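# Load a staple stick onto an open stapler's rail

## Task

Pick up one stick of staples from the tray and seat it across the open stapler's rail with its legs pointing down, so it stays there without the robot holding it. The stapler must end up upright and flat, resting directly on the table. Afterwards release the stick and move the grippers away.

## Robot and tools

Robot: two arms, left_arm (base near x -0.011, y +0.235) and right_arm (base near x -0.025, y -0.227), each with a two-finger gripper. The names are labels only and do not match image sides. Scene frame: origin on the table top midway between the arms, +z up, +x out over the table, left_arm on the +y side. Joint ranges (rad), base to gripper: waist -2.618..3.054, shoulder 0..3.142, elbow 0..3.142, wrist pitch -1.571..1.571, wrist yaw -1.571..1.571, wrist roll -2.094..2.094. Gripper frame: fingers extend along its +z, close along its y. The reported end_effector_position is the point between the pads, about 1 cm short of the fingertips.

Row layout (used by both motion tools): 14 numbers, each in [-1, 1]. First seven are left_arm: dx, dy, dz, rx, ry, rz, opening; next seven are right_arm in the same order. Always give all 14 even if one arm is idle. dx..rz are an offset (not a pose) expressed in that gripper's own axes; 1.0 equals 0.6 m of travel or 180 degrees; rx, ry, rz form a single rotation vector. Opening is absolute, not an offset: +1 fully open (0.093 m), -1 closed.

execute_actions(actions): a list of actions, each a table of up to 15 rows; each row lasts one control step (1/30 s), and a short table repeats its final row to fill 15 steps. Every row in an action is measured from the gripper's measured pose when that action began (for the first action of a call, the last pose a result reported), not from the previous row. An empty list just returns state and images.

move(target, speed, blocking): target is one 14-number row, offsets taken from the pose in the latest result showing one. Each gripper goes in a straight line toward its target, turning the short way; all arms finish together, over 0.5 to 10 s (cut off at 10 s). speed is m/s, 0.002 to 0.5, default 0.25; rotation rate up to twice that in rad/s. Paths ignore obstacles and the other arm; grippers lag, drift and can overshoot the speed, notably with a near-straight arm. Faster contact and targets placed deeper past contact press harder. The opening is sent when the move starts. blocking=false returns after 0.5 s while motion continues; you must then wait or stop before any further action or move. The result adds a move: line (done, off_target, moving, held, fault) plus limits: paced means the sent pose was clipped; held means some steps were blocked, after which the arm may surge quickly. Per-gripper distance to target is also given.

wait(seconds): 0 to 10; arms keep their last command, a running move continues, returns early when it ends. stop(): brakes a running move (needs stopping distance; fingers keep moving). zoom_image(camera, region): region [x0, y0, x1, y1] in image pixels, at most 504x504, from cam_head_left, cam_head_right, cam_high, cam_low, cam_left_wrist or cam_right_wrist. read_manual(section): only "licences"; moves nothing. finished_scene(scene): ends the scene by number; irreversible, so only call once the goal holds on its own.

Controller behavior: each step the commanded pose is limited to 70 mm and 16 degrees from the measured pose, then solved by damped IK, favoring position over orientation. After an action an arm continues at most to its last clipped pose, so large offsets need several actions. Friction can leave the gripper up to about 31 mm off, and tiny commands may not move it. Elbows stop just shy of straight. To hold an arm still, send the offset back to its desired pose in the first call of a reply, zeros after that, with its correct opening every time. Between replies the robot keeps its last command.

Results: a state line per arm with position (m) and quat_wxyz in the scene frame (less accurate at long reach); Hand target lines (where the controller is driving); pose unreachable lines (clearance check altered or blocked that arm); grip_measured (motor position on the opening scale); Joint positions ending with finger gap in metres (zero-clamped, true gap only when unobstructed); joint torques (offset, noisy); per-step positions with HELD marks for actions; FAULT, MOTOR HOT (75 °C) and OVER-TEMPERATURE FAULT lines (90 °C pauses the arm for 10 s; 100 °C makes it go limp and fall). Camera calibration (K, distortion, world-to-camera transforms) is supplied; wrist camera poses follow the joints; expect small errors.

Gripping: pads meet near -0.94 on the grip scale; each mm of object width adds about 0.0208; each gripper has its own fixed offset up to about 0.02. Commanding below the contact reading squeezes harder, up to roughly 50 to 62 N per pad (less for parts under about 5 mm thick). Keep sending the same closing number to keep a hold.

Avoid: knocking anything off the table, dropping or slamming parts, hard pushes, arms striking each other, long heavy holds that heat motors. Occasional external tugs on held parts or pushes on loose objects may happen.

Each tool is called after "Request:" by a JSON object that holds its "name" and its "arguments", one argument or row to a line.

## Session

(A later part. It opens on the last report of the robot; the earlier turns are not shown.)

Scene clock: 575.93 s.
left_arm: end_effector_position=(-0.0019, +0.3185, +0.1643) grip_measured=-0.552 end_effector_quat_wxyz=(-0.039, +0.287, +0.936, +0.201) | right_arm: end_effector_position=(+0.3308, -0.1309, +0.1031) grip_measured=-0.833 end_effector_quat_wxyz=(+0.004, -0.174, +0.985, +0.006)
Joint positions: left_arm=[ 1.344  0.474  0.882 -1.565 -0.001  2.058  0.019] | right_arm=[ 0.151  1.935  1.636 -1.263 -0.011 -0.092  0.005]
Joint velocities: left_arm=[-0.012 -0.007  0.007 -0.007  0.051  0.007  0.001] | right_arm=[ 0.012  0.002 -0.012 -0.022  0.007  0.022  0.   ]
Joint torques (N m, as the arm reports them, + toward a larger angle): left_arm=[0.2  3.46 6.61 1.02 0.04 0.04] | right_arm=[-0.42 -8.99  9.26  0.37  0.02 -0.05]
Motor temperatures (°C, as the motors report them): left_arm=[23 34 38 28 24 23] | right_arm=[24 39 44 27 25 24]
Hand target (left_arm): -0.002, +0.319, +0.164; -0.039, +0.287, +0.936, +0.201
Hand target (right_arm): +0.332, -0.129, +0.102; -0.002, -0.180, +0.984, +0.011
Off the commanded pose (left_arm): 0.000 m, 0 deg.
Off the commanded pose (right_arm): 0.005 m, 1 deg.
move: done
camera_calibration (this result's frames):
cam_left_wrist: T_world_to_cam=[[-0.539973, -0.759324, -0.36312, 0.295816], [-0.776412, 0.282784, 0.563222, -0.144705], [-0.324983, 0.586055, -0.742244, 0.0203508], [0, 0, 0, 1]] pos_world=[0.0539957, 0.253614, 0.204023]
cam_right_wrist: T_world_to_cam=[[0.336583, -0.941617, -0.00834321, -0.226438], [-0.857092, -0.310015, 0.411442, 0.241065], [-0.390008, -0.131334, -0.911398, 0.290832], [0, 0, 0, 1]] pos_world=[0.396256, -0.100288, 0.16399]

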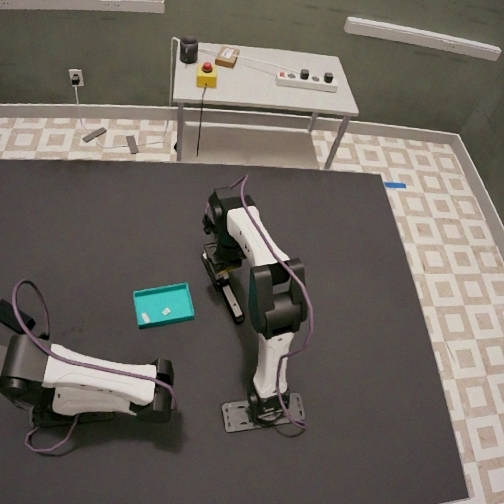

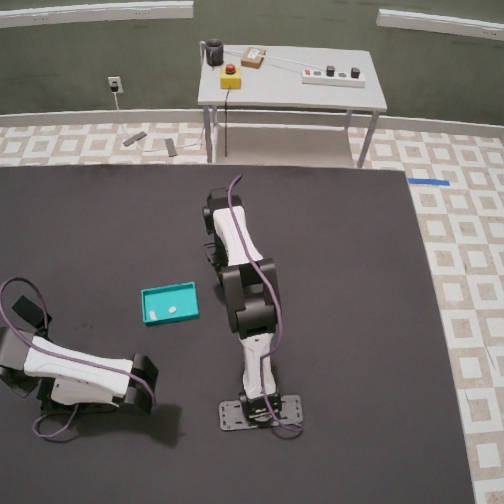

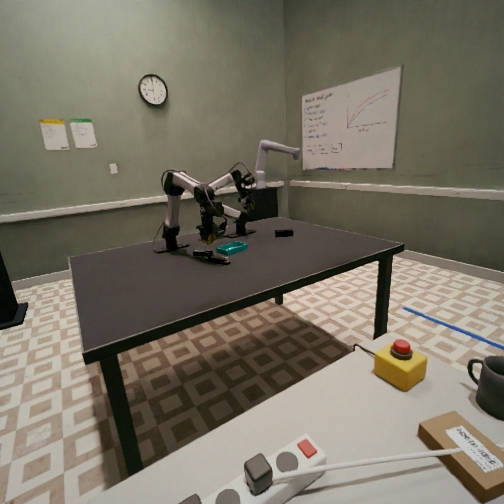

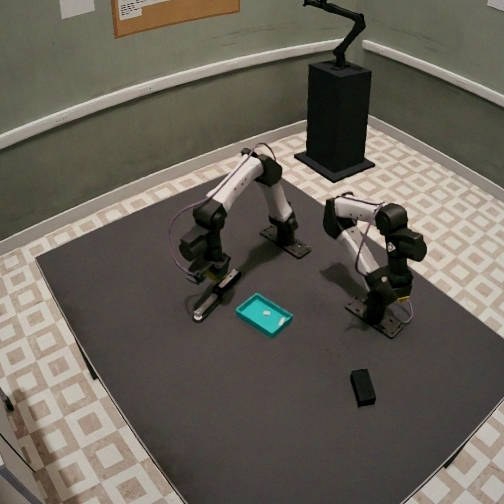

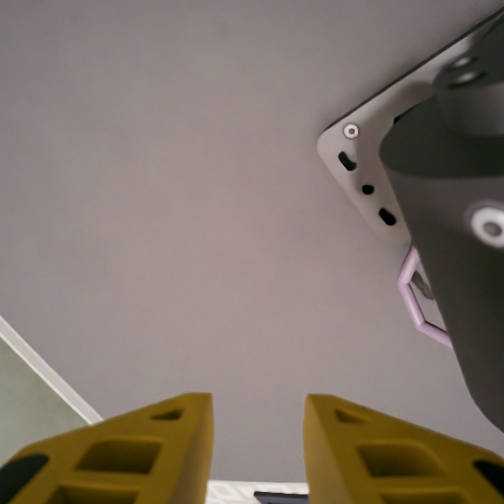

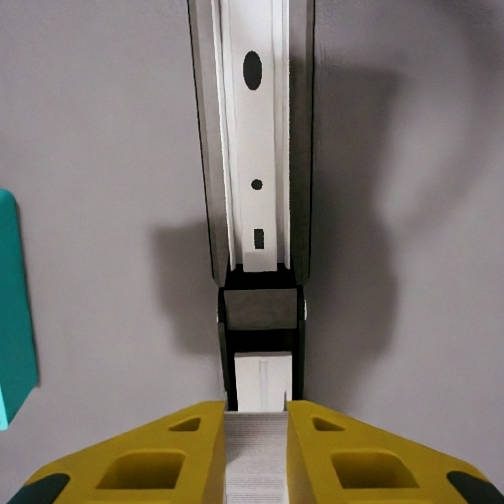

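Request:
{"name": "move", "arguments": {
  "target": [0,0,0,0,0,0,-0.55,-0.075,0,0.02,0.004,0,-0.017,-0.85],
  "speed": 0.1
}}

Scene clock: 588.73 s.
left_arm: end_effector_position=(-0.0019, +0.3185, +0.1643) grip_measured=-0.552 end_effector_quat_wxyz=(-0.039, +0.287, +0.936, +0.201) | right_arm: end_effector_position=(+0.3728, -0.1167, +0.0929) grip_measured=-0.833 end_effector_quat_wxyz=(+0.012, -0.192, +0.981, +0.006)
Joint positions: left_arm=[ 1.344  0.474  0.882 -1.565 -0.001  2.058  0.019] | right_arm=[ 0.158  2.104  1.841 -1.284 -0.01  -0.121  0.005]
Joint velocities: left_arm=[ 0.007 -0.007 -0.012  0.007 -0.066  0.022 -0.   ] | right_arm=[-0.007 -0.007  0.007 -0.051  0.007 -0.066 -0.   ]
Joint torques (N m, as the arm reports them, + toward a larger angle): left_arm=[0.08 3.47 6.56 1.01 0.05 0.04] | right_arm=[  0.28 -10.49   9.33   0.31   0.21  -0.11]
Motor temperatures (°C, as the motors report them): left_arm=[23 34 38 28 24 23] | right_arm=[24 41 45 27 25 24]
Hand target (left_arm): -0.002, +0.319, +0.164; -0.039, +0.287, +0.936, +0.201
Hand target (right_arm): +0.373, -0.116, +0.091; +0.006, -0.201, +0.980, -0.000
Off the commanded pose (left_arm): 0.000 m, 0 deg.
Off the commanded pose (right_arm): 0.002 m, 1 deg.
move: done
camera_calibration (this result's frames):
cam_left_wrist: T_world_to_cam=[[-0.539973, -0.759324, -0.36312, 0.295816], [-0.776412, 0.282784, 0.563222, -0.144705], [-0.324983, 0.586055, -0.742244, 0.0203508], [0, 0, 0, 1]] pos_world=[0.0539957, 0.253614, 0.204023]
cam_right_wrist: T_world_to_cam=[[0.370574, -0.928784, -0.00597126, -0.238613], [-0.8513, -0.342216, 0.397715, 0.280981], [-0.371434, -0.1423, -0.91749, 0.29216], [0, 0, 0, 1]] pos_world=[0.436141, -0.0838896, 0.154879]

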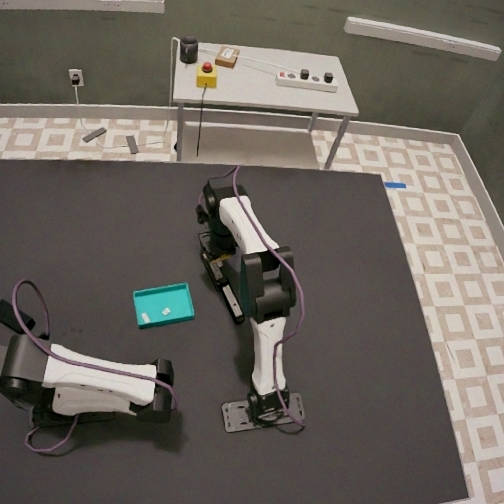

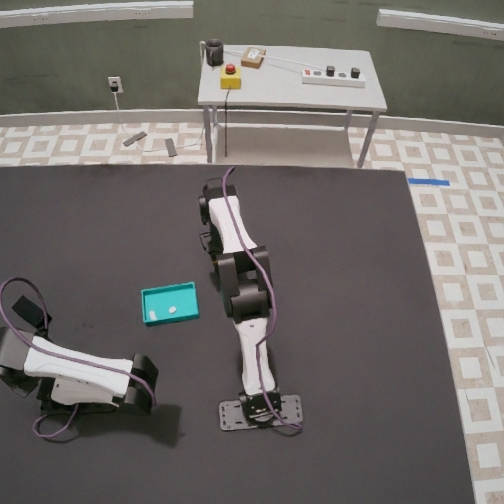

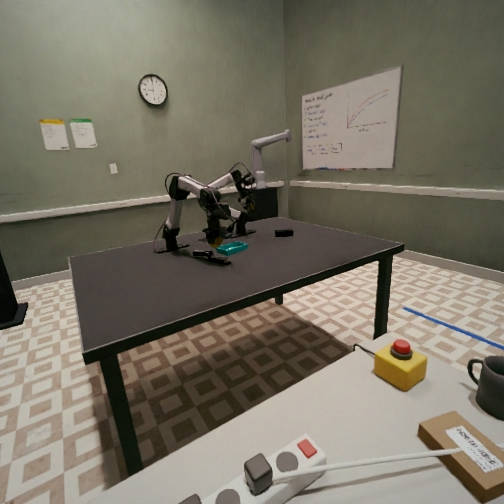

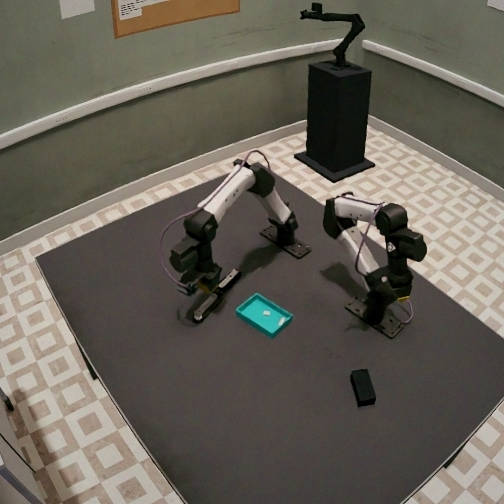

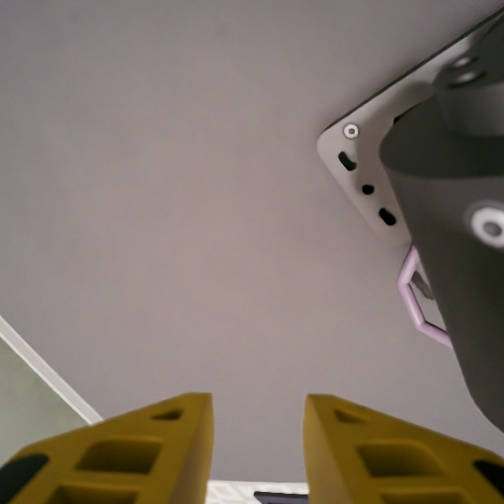

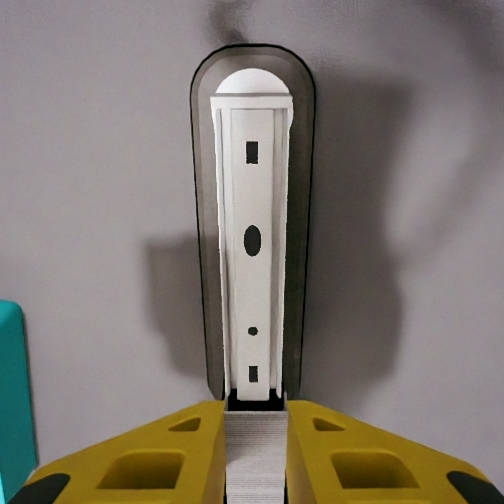

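Request:
{"name": "move", "arguments": {
  "target": [0,0,0,0,0,0,-0.55,0.005,0,0.062,0,0.008,0,-0.85],
  "speed": 0.06
}}

Scene clock: 598.73 s.
left_arm: end_effector_position=(-0.0019, +0.3185, +0.1643) grip_measured=-0.552 end_effector_quat_wxyz=(-0.039, +0.287, +0.936, +0.201) | right_arm: end_effector_position=(+0.3739, -0.1163, +0.0677) grip_measured=-0.833 end_effector_quat_wxyz=(+0.011, -0.193, +0.981, +0.006)
Joint positions: left_arm=[ 1.344  0.474  0.882 -1.565 -0.001  2.058  0.019] | right_arm=[ 0.158  2.117  1.762 -1.192 -0.01  -0.123  0.005]
Joint velocities: left_arm=[-0.012 -0.002 -0.002 -0.022  0.022 -0.066 -0.001] | right_arm=[ 0.007 -0.007 -0.017  0.066  0.051 -0.11  -0.   ]
Joint torques (N m, as the arm reports them, + toward a larger angle): left_arm=[0.16 3.51 6.55 1.03 0.04 0.03] | right_arm=[ -0.24 -10.54   5.77   0.58   0.1    0.08]
Motor temperatures (°C, as the motors report them): left_arm=[23 34 37 28 24 23] | right_arm=[24 43 46 27 25 24]
Hand target (left_arm): -0.002, +0.319, +0.164; -0.039, +0.287, +0.936, +0.201
Hand target (right_arm): +0.371, -0.117, +0.056; -0.001, -0.192, +0.981, +0.004
Off the commanded pose (left_arm): 0.000 m, 0 deg.
Off the commanded pose (right_arm): 0.012 m, 1 deg.
move: off_target (right_arm)
camera_calibration (this result's frames):
cam_left_wrist: T_world_to_cam=[[-0.539973, -0.759324, -0.36312, 0.295816], [-0.776412, 0.282784, 0.563222, -0.144705], [-0.324983, 0.586055, -0.742244, 0.0203508], [0, 0, 0, 1]] pos_world=[0.0539957, 0.253614, 0.204023]
cam_right_wrist: T_world_to_cam=[[0.371986, -0.928219, -0.00602046, -0.239362], [-0.850494, -0.343422, 0.398399, 0.291642], [-0.371869, -0.143079, -0.917192, 0.269547], [0, 0, 0, 1]] pos_world=[0.437315, -0.0834575, 0.129596]

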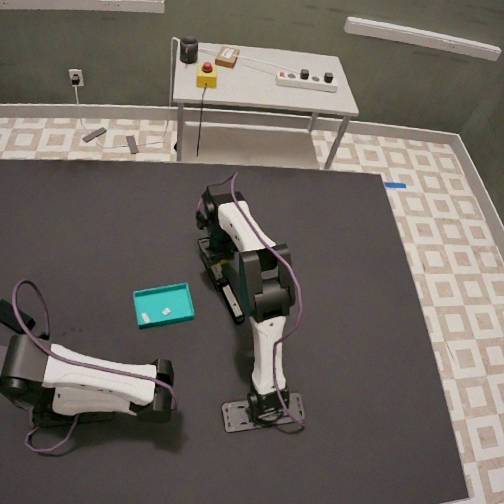

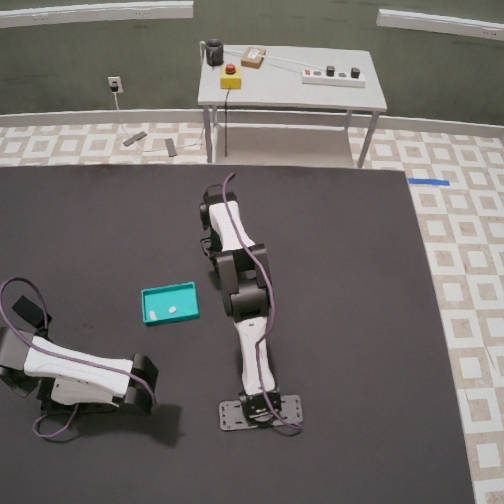

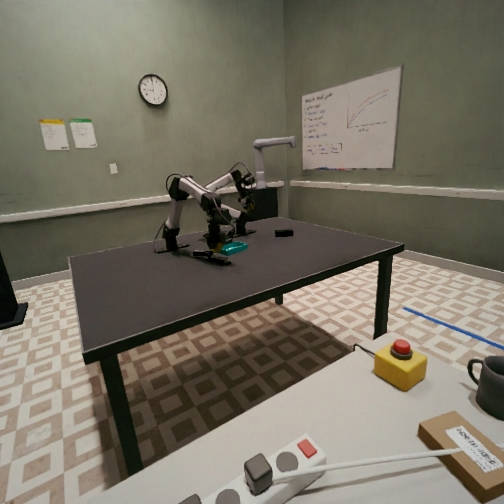

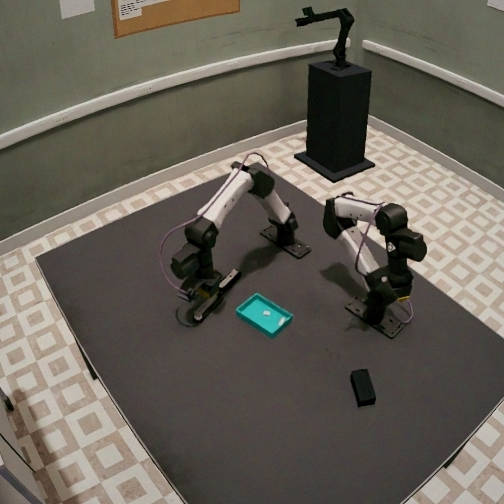

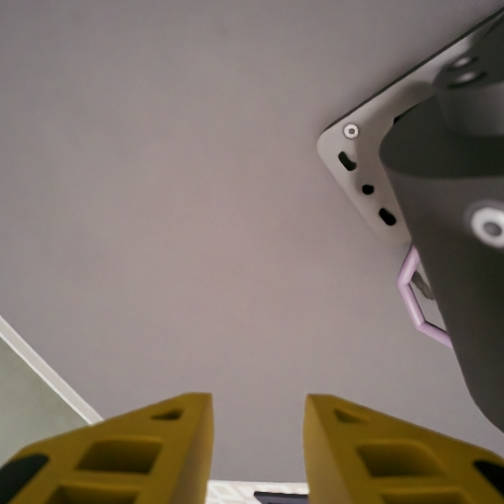

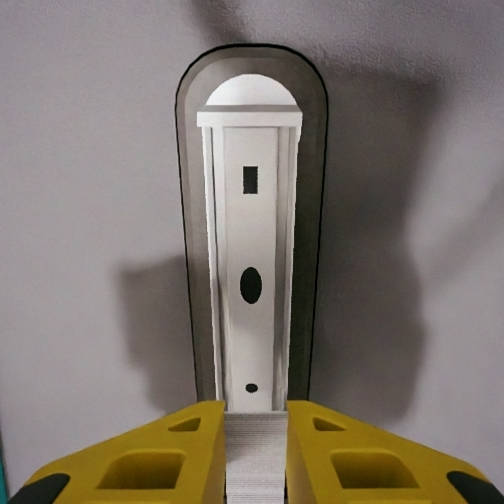

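Request:
{"name": "execute_actions", "arguments": {
  "actions": [
    [[0,0,0,0,0,0,-0.55,0,0.006,0.022,0,0,0,-0.85]],
    [[0,0,0,0,0,0,-0.55,0,0,0,0,0,0,-0.85]]
  ]
}}

Request:
{"name": "zoom_image", "arguments": {
  "camera": "cam_right_wrist",
  "region": [180,330,330,460]
}}

Scene clock: 609.40 s.
left_arm: end_effector_position=(-0.0019, +0.3185, +0.1643) grip_measured=-0.552 end_effector_quat_wxyz=(-0.039, +0.287, +0.936, +0.201) | right_arm: end_effector_position=(+0.3769, -0.1155, +0.0627) grip_measured=-0.833 end_effector_quat_wxyz=(+0.019, -0.193, +0.981, +0.007)
Joint positions: left_arm=[ 1.344  0.474  0.882 -1.565 -0.001  2.058  0.019] | right_arm=[ 0.158  2.117  1.741 -1.156 -0.01  -0.122  0.005]
Joint velocities: left_arm=[-0.007  0.007 -0.012  0.007 -0.051  0.037 -0.001] | right_arm=[ 0.007 -0.002  0.007  0.022  0.051  0.081 -0.   ]
Joint torques (N m, as the arm reports them, + toward a larger angle): left_arm=[0.1  3.51 6.58 1.02 0.04 0.04] | right_arm=[ -0.36 -11.98   7.43   0.44   0.11   0.03]
Motor temperatures (°C, as the motors report them): left_arm=[23 34 37 28 24 23] | right_arm=[24 45 45 27 25 24]
Hand target (left_arm): -0.002, +0.319, +0.164; -0.039, +0.287, +0.936, +0.201
Hand target (right_arm): +0.377, -0.116, +0.063; +0.019, -0.193, +0.981, +0.007
Off the commanded pose (left_arm): 0.000 m, 0 deg.
Off the commanded pose (right_arm): 0.000 m, 0 deg.
Step readings (end_effector_position; steps 1 to 15: 1st action; 16 to 30: 2nd action):
0: left_arm (-0.0019, +0.3185, +0.1643) | right_arm (+0.3743, -0.1162, +0.0677)
1: left_arm (-0.0019, +0.3185, +0.1643) | right_arm (+0.3746, -0.1162, +0.0668)
2: left_arm (-0.0019, +0.3185, +0.1643) | right_arm (+0.3751, -0.1160, +0.0659)
4: left_arm (-0.0019, +0.3185, +0.1643) | right_arm (+0.3748, -0.1161, +0.0636)
8: left_arm (-0.0019, +0.3185, +0.1643) | right_arm (+0.3753, -0.1160, +0.0627)
15: left_arm (-0.0019, +0.3185, +0.1643) | right_arm (+0.3768, -0.1156, +0.0627)
16: left_arm (-0.0019, +0.3185, +0.1643) | right_arm (+0.3769, -0.1155, +0.0627)
17: left_arm (-0.0019, +0.3185, +0.1643) | right_arm (+0.3769, -0.1155, +0.0627)
19: left_arm (-0.0019, +0.3185, +0.1643) | right_arm (+0.3769, -0.1155, +0.0627)
23: left_arm (-0.0019, +0.3185, +0.1643) | right_arm (+0.3769, -0.1155, +0.0627)
30: end_effector_position above
camera_calibration (this result's frames):
cam_left_wrist: T_world_to_cam=[[-0.539973, -0.759324, -0.36312, 0.295816], [-0.776412, 0.282784, 0.563222, -0.144705], [-0.324983, 0.586055, -0.742244, 0.0203508], [0, 0, 0, 1]] pos_world=[0.0539957, 0.253614, 0.204023]
cam_right_wrist: T_world_to_cam=[[0.371708, -0.92834, -0.00427589, -0.239763], [-0.856386, -0.344668, 0.384457, 0.299348], [-0.358381, -0.139244, -0.923133, 0.261957], [0, 0, 0, 1]] pos_world=[0.43936, -0.0829294, 0.125709]

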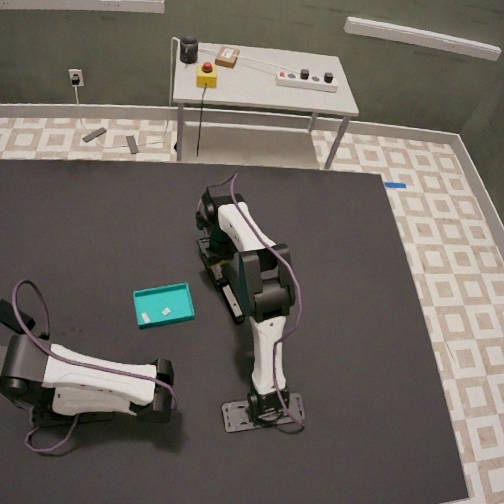

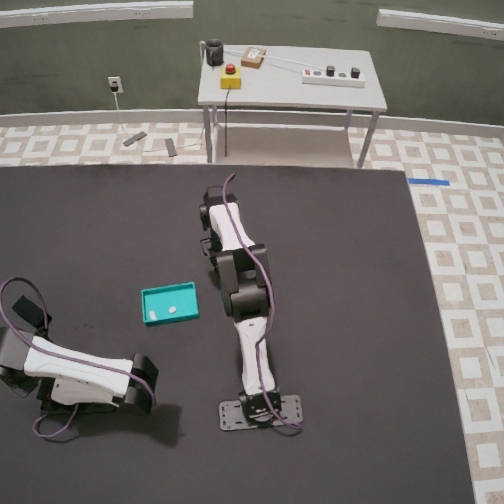

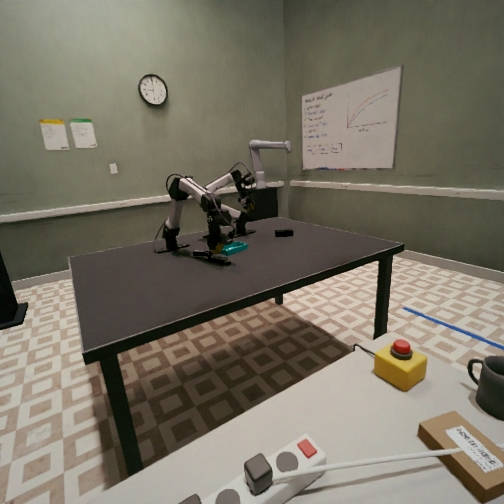

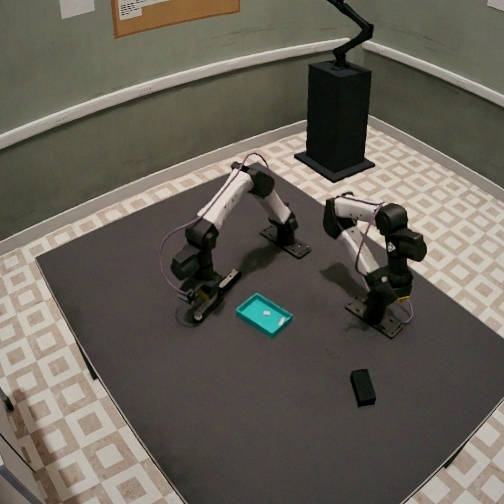

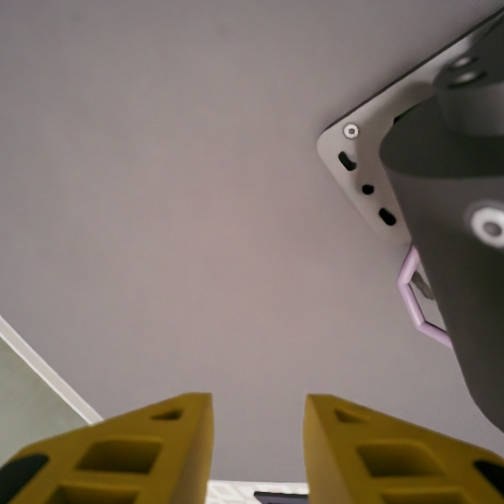

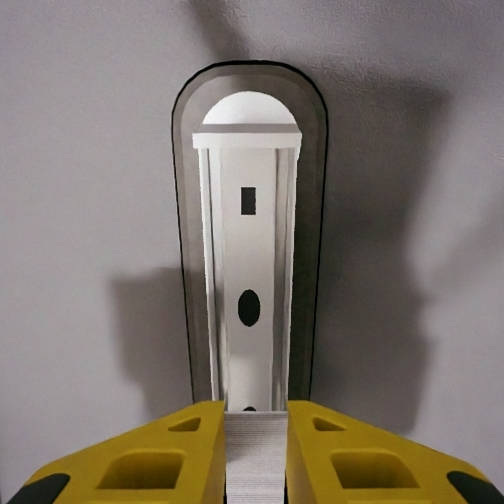

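Region (180, 330, 330, 460) of cam_right_wrist's 504x504 image, scaled by 3.360, with more detail than that image has; it fills the top 437 rows of this view, and the rest is white.

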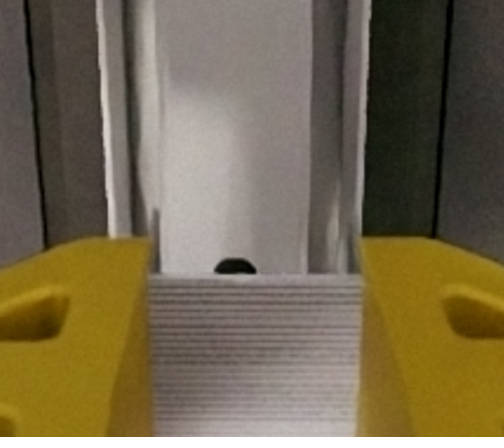

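Request:
{"name": "execute_actions", "arguments": {
  "actions": [
    [[0,0,0,0,0,0,-0.55,0.008,0.0115,0,0,0.012,0,-0.85]],
    [[0,0,0,0,0,0,-0.55,0,0,0,0,0,0,-0.85]]
  ]
}}

Scene clock: 618.23 s.
left_arm: end_effector_position=(-0.0019, +0.3185, +0.1643) grip_measured=-0.552 end_effector_quat_wxyz=(-0.039, +0.287, +0.936, +0.201) | right_arm: end_effector_position=(+0.3680, -0.1134, +0.0625) grip_measured=-0.833 end_effector_quat_wxyz=(+0.003, -0.194, +0.981, +0.005)
Joint positions: left_arm=[ 1.344  0.474  0.882 -1.565 -0.001  2.058  0.019] | right_arm=[ 0.169  2.117  1.741 -1.189 -0.01  -0.115  0.005]
Joint velocities: left_arm=[ 0.012 -0.002 -0.012 -0.051 -0.066 -0.095 -0.001] | right_arm=[-0.017  0.007 -0.012 -0.066 -0.037  0.007 -0.001]
Joint torques (N m, as the arm reports them, + toward a larger angle): left_arm=[0.1  3.51 6.63 1.02 0.05 0.04] | right_arm=[ -0.32 -11.69   7.53   0.4    0.11   0.03]
Motor temperatures (°C, as the motors report them): left_arm=[23 34 37 28 24 23] | right_arm=[24 47 45 27 25 24]
Hand target (left_arm): -0.002, +0.319, +0.164; -0.039, +0.287, +0.936, +0.201
Hand target (right_arm): +0.368, -0.113, +0.063; +0.003, -0.194, +0.981, +0.005
Off the commanded pose (left_arm): 0.000 m, 0 deg.
Off the commanded pose (right_arm): 0.000 m, 0 deg.
Step readings (end_effector_position; steps 1 to 15: 1st action; 16 to 30: 2nd action):
0: left_arm (-0.0019, +0.3185, +0.1643) | right_arm (+0.3769, -0.1155, +0.0627)
1: left_arm (-0.0019, +0.3185, +0.1643) | right_arm (+0.3762, -0.1156, +0.0627)
2: left_arm (-0.0019, +0.3185, +0.1643) | right_arm (+0.3748, -0.1154, +0.0627)
4: left_arm (-0.0019, +0.3185, +0.1643) | right_arm (+0.3721, -0.1144, +0.0626)
8: left_arm (-0.0019, +0.3185, +0.1643) | right_arm (+0.3692, -0.1131, +0.0626)
15: left_arm (-0.0019, +0.3185, +0.1643) | right_arm (+0.3680, -0.1134, +0.0625)
16: left_arm (-0.0019, +0.3185, +0.1643) | right_arm (+0.3680, -0.1134, +0.0625)
17: left_arm (-0.0019, +0.3185, +0.1643) | right_arm (+0.3680, -0.1134, +0.0625)
19: left_arm (-0.0019, +0.3185, +0.1643) | right_arm (+0.3680, -0.1134, +0.0625)
23: left_arm (-0.0019, +0.3185, +0.1643) | right_arm (+0.3680, -0.1134, +0.0625)
30: end_effector_position above
camera_calibration (this result's frames):
cam_left_wrist: T_world_to_cam=[[-0.539973, -0.759324, -0.36312, 0.295816], [-0.776412, 0.282784, 0.563222, -0.144705], [-0.324983, 0.586055, -0.742244, 0.0203508], [0, 0, 0, 1]] pos_world=[0.0539957, 0.253614, 0.204023]
cam_right_wrist: T_world_to_cam=[[0.374698, -0.927111, -0.00809723, -0.235232], [-0.842529, -0.344133, 0.414387, 0.285649], [-0.38697, -0.148448, -0.910065, 0.267572], [0, 0, 0, 1]] pos_world=[0.432351, -0.0800641, 0.123234]

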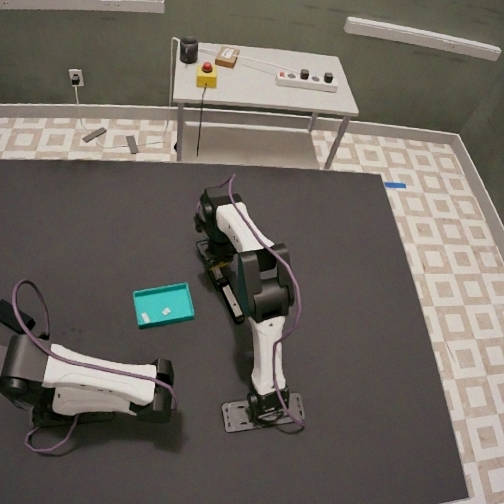

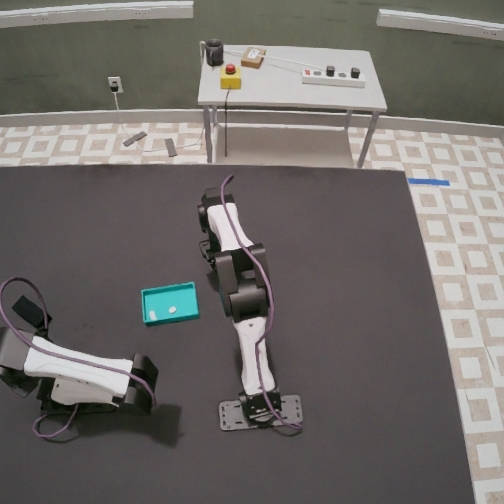

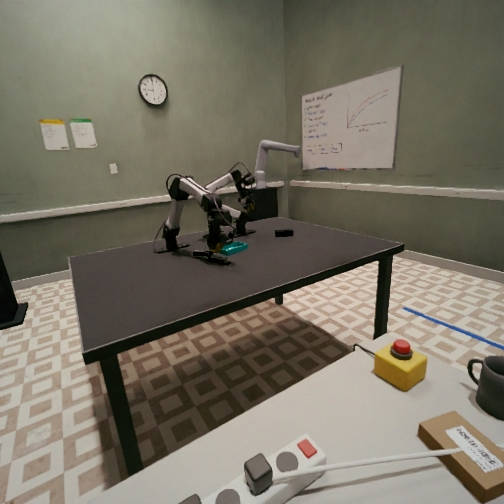

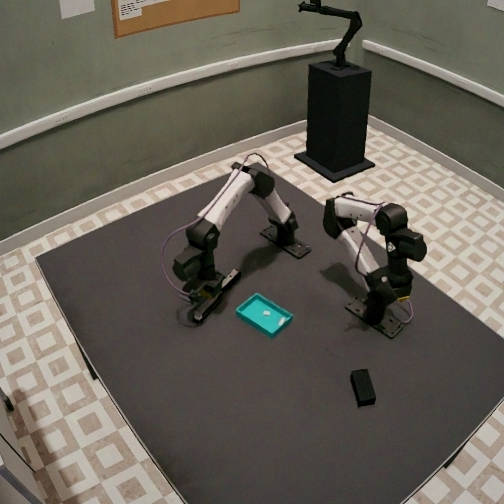

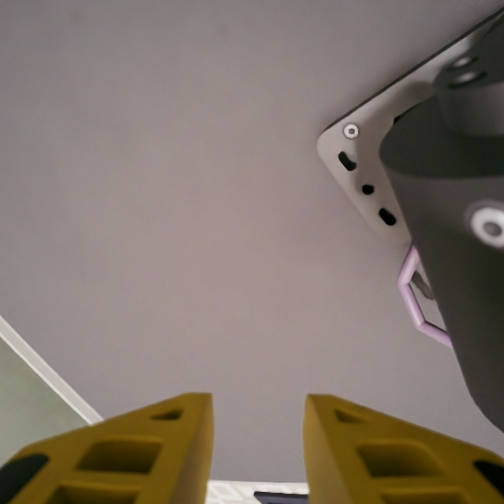

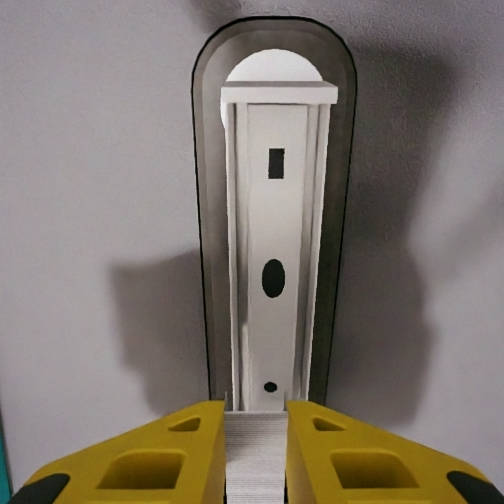

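Request:
{"name": "execute_actions", "arguments": {
  "actions": [
    [[0,0,0,0,0,0,-0.55,0,-0.0135,0,0,0,0,-0.85]],
    [[0,0,0,0,0,0,-0.55,0,0,0,0,0,0,-0.85]]
  ]
}}

Scene clock: 624.97 s.
left_arm: end_effector_position=(-0.0019, +0.3185, +0.1643) grip_measured=-0.552 end_effector_quat_wxyz=(-0.039, +0.287, +0.936, +0.201) | right_arm: end_effector_position=(+0.3696, -0.1190, +0.0625) grip_measured=-0.833 end_effector_quat_wxyz=(+0.003, -0.192, +0.981, +0.005)
Joint positions: left_arm=[ 1.344  0.474  0.882 -1.565 -0.001  2.058  0.019] | right_arm=[ 0.155  2.117  1.741 -1.189 -0.01  -0.125  0.005]
Joint velocities: left_arm=[-0.012 -0.002 -0.002 -0.022  0.007  0.051 -0.001] | right_arm=[-0.012 -0.002 -0.002 -0.051 -0.051  0.007  0.001]
Joint torques (N m, as the arm reports them, + toward a larger angle): left_arm=[0.17 3.49 6.58 1.05 0.05 0.05] | right_arm=[ -0.43 -11.89   7.41   0.37   0.09   0.06]
Motor temperatures (°C, as the motors report them): left_arm=[23 34 37 28 24 23] | right_arm=[24 49 45 27 25 24]
Hand target (left_arm): -0.002, +0.319, +0.164; -0.039, +0.287, +0.936, +0.201
Hand target (right_arm): +0.370, -0.119, +0.063; +0.003, -0.192, +0.981, +0.005
Off the commanded pose (left_arm): 0.000 m, 0 deg.
Off the commanded pose (right_arm): 0.000 m, 0 deg.
Step readings (end_effector_position; steps 1 to 15: 1st action; 16 to 30: 2nd action):
0: left_arm (-0.0019, +0.3185, +0.1643) | right_arm (+0.3680, -0.1134, +0.0625)
1: left_arm (-0.0019, +0.3185, +0.1643) | right_arm (+0.3682, -0.1139, +0.0625)
2: left_arm (-0.0019, +0.3185, +0.1643) | right_arm (+0.3683, -0.1145, +0.0625)
4: left_arm (-0.0019, +0.3185, +0.1643) | right_arm (+0.3689, -0.1164, +0.0625)
8: left_arm (-0.0019, +0.3185, +0.1643) | right_arm (+0.3696, -0.1190, +0.0625)
15: left_arm (-0.0019, +0.3185, +0.1643) | right_arm (+0.3696, -0.1190, +0.0625)
16: left_arm (-0.0019, +0.3185, +0.1643) | right_arm (+0.3696, -0.1190, +0.0625)
17: left_arm (-0.0019, +0.3185, +0.1643) | right_arm (+0.3696, -0.1190, +0.0625)
19: left_arm (-0.0019, +0.3185, +0.1643) | right_arm (+0.3696, -0.1190, +0.0625)
23: left_arm (-0.0019, +0.3185, +0.1643) | right_arm (+0.3696, -0.1190, +0.0625)
30: end_effector_position above
camera_calibration (this result's frames):
cam_left_wrist: T_world_to_cam=[[-0.539973, -0.759324, -0.36312, 0.295816], [-0.776412, 0.282784, 0.563222, -0.144705], [-0.324983, 0.586055, -0.742244, 0.0203508], [0, 0, 0, 1]] pos_world=[0.0539957, 0.253614, 0.204023]
cam_right_wrist: T_world_to_cam=[[0.371159, -0.928535, -0.00802309, -0.239829], [-0.843886, -0.340903, 0.414297, 0.285942], [-0.387424, -0.146999, -0.910107, 0.267694], [0, 0, 0, 1]] pos_world=[0.434028, -0.0858604, 0.123241]

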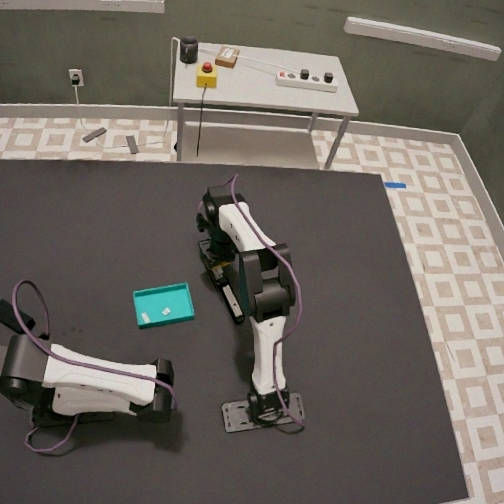

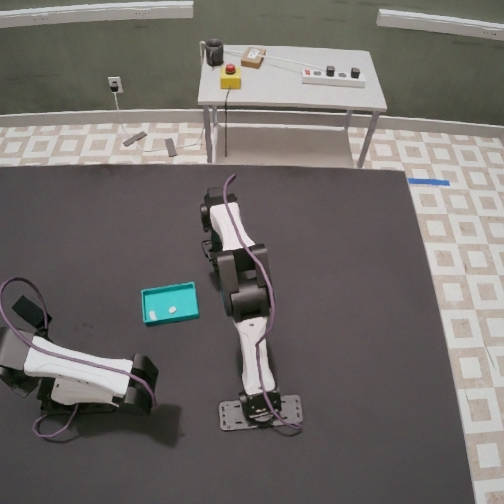

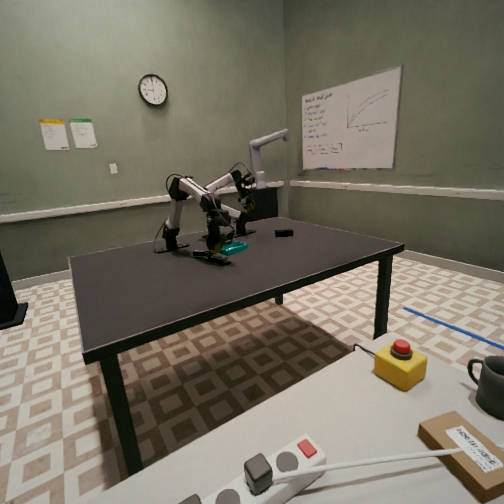

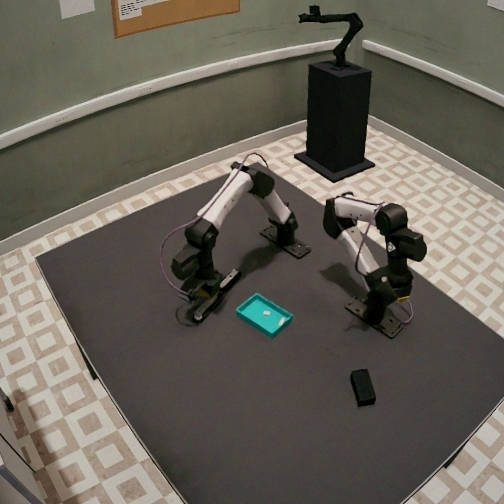

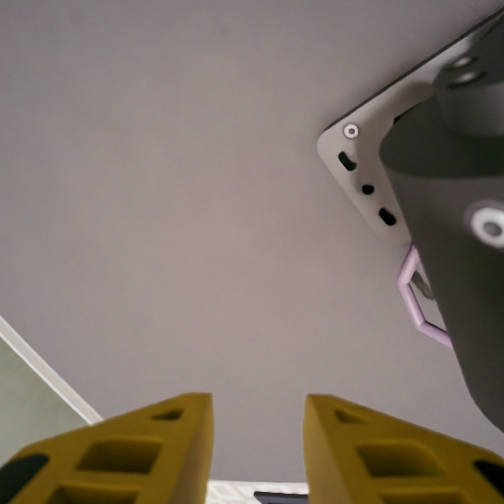

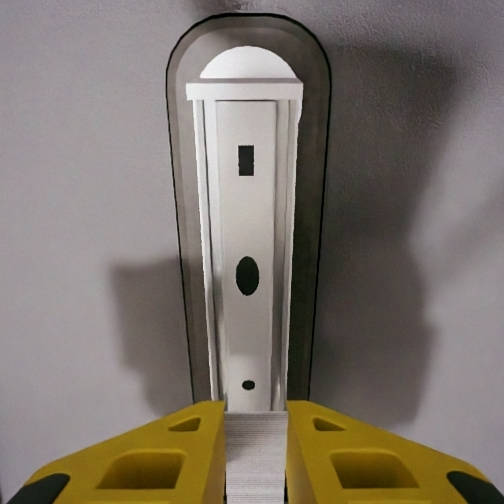

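Request:
{"name": "execute_actions", "arguments": {
  "actions": [
    [[0,0,0,0,0,0,-0.55,0,0.0135,0,0,0,0,-0.85],[0,0,0,0,0,0,-0.55,0,0.0135,0,0,0,0,-0.85],[0,0,0,0,0,0,-0.55,0,0.0135,0,0,0,0,-0.85],[0,0,0,0,0,0,-0.55,0,0.003,0,0,0,0,-0.85]],
    [[0,0,0,0,0,0,-0.55,0,0,0,0,0,0,-0.85]]
  ]
}}

Scene clock: 636.17 s.
left_arm: end_effector_position=(-0.0019, +0.3185, +0.1643) grip_measured=-0.552 end_effector_quat_wxyz=(-0.039, +0.287, +0.936, +0.201) | right_arm: end_effector_position=(+0.3689, -0.1164, +0.0625) grip_measured=-0.833 end_effector_quat_wxyz=(+0.003, -0.193, +0.981, +0.005)
Joint positions: left_arm=[ 1.344  0.474  0.882 -1.565 -0.001  2.058  0.019] | right_arm=[ 0.161  2.117  1.741 -1.189 -0.01  -0.12   0.005]
Joint velocities: left_arm=[-0.017 -0.007  0.002 -0.037  0.007  0.066 -0.   ] | right_arm=[-0.012 -0.017 -0.002 -0.007  0.037  0.022  0.   ]
Joint torques (N m, as the arm reports them, + toward a larger angle): left_arm=[0.2  3.48 6.54 1.02 0.04 0.05] | right_arm=[ -0.26 -11.79   7.47   0.39   0.06   0.05]
Motor temperatures (°C, as the motors report them): left_arm=[23 33 37 28 24 23] | right_arm=[24 51 45 27 25 24]
Hand target (left_arm): -0.002, +0.319, +0.164; -0.039, +0.287, +0.936, +0.201
Hand target (right_arm): +0.369, -0.116, +0.063; +0.003, -0.193, +0.981, +0.005
Off the commanded pose (left_arm): 0.000 m, 0 deg.
Off the commanded pose (right_arm): 0.000 m, 0 deg.
Step readings (end_effector_position; steps 1 to 15: 1st action; 16 to 30: 2nd action):
0: left_arm (-0.0019, +0.3185, +0.1643) | right_arm (+0.3696, -0.1190, +0.0625)
1: left_arm (-0.0019, +0.3185, +0.1643) | right_arm (+0.3695, -0.1187, +0.0625)
2: left_arm (-0.0019, +0.3185, +0.1643) | right_arm (+0.3693, -0.1181, +0.0625)
4: left_arm (-0.0019, +0.3185, +0.1643) | right_arm (+0.3689, -0.1164, +0.0625)
8: left_arm (-0.0019, +0.3185, +0.1643) | right_arm (+0.3689, -0.1164, +0.0625)
15: left_arm (-0.0019, +0.3185, +0.1643) | right_arm (+0.3689, -0.1164, +0.0625)
16: left_arm (-0.0019, +0.3185, +0.1643) | right_arm (+0.3689, -0.1164, +0.0625)
17: left_arm (-0.0019, +0.3185, +0.1643) | right_arm (+0.3689, -0.1164, +0.0625)
19: left_arm (-0.0019, +0.3185, +0.1643) | right_arm (+0.3689, -0.1164, +0.0625)
23: left_arm (-0.0019, +0.3185, +0.1643) | right_arm (+0.3689, -0.1164, +0.0625)
30: end_effector_position above
camera_calibration (this result's frames):
cam_left_wrist: T_world_to_cam=[[-0.539973, -0.759324, -0.36312, 0.295816], [-0.776412, 0.282784, 0.563222, -0.144705], [-0.324983, 0.586055, -0.742244, 0.0203508], [0, 0, 0, 1]] pos_world=[0.0539957, 0.253614, 0.204023]
cam_right_wrist: T_world_to_cam=[[0.372221, -0.928109, -0.00806166, -0.237536], [-0.843469, -0.341875, 0.414343, 0.285947], [-0.387312, -0.147428, -0.910085, 0.267703], [0, 0, 0, 1]] pos_world=[0.433288, -0.0832338, 0.123237]

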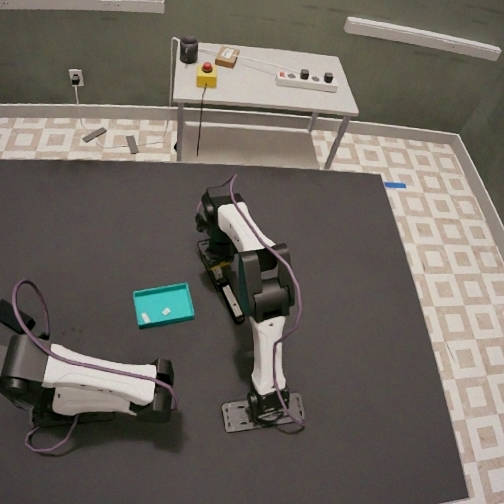

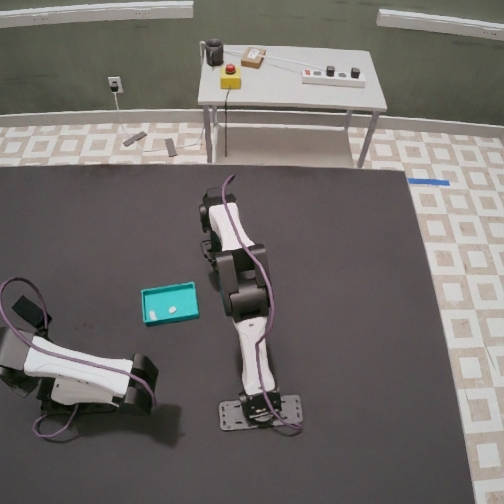

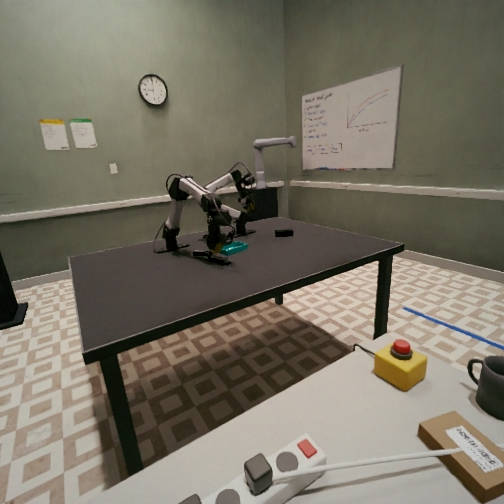

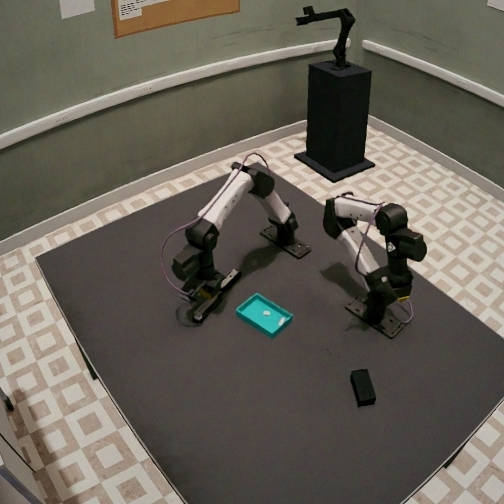

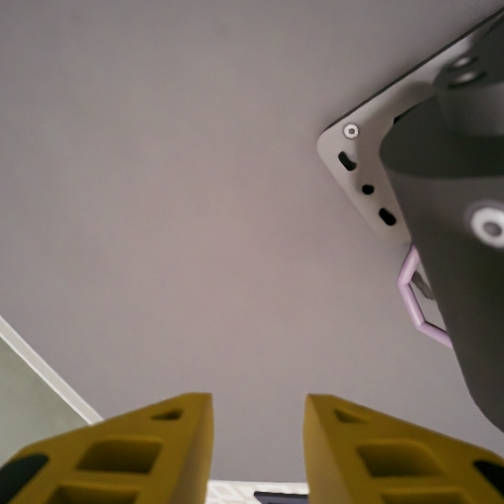

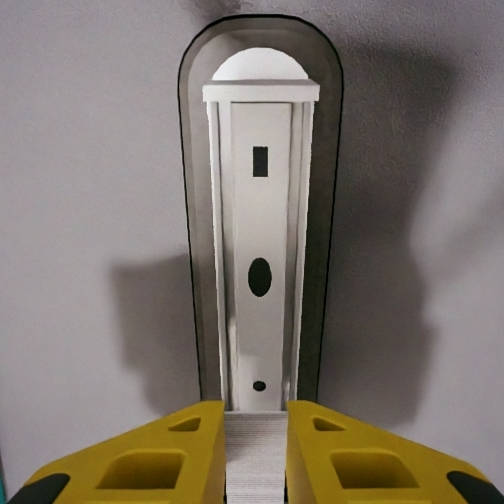

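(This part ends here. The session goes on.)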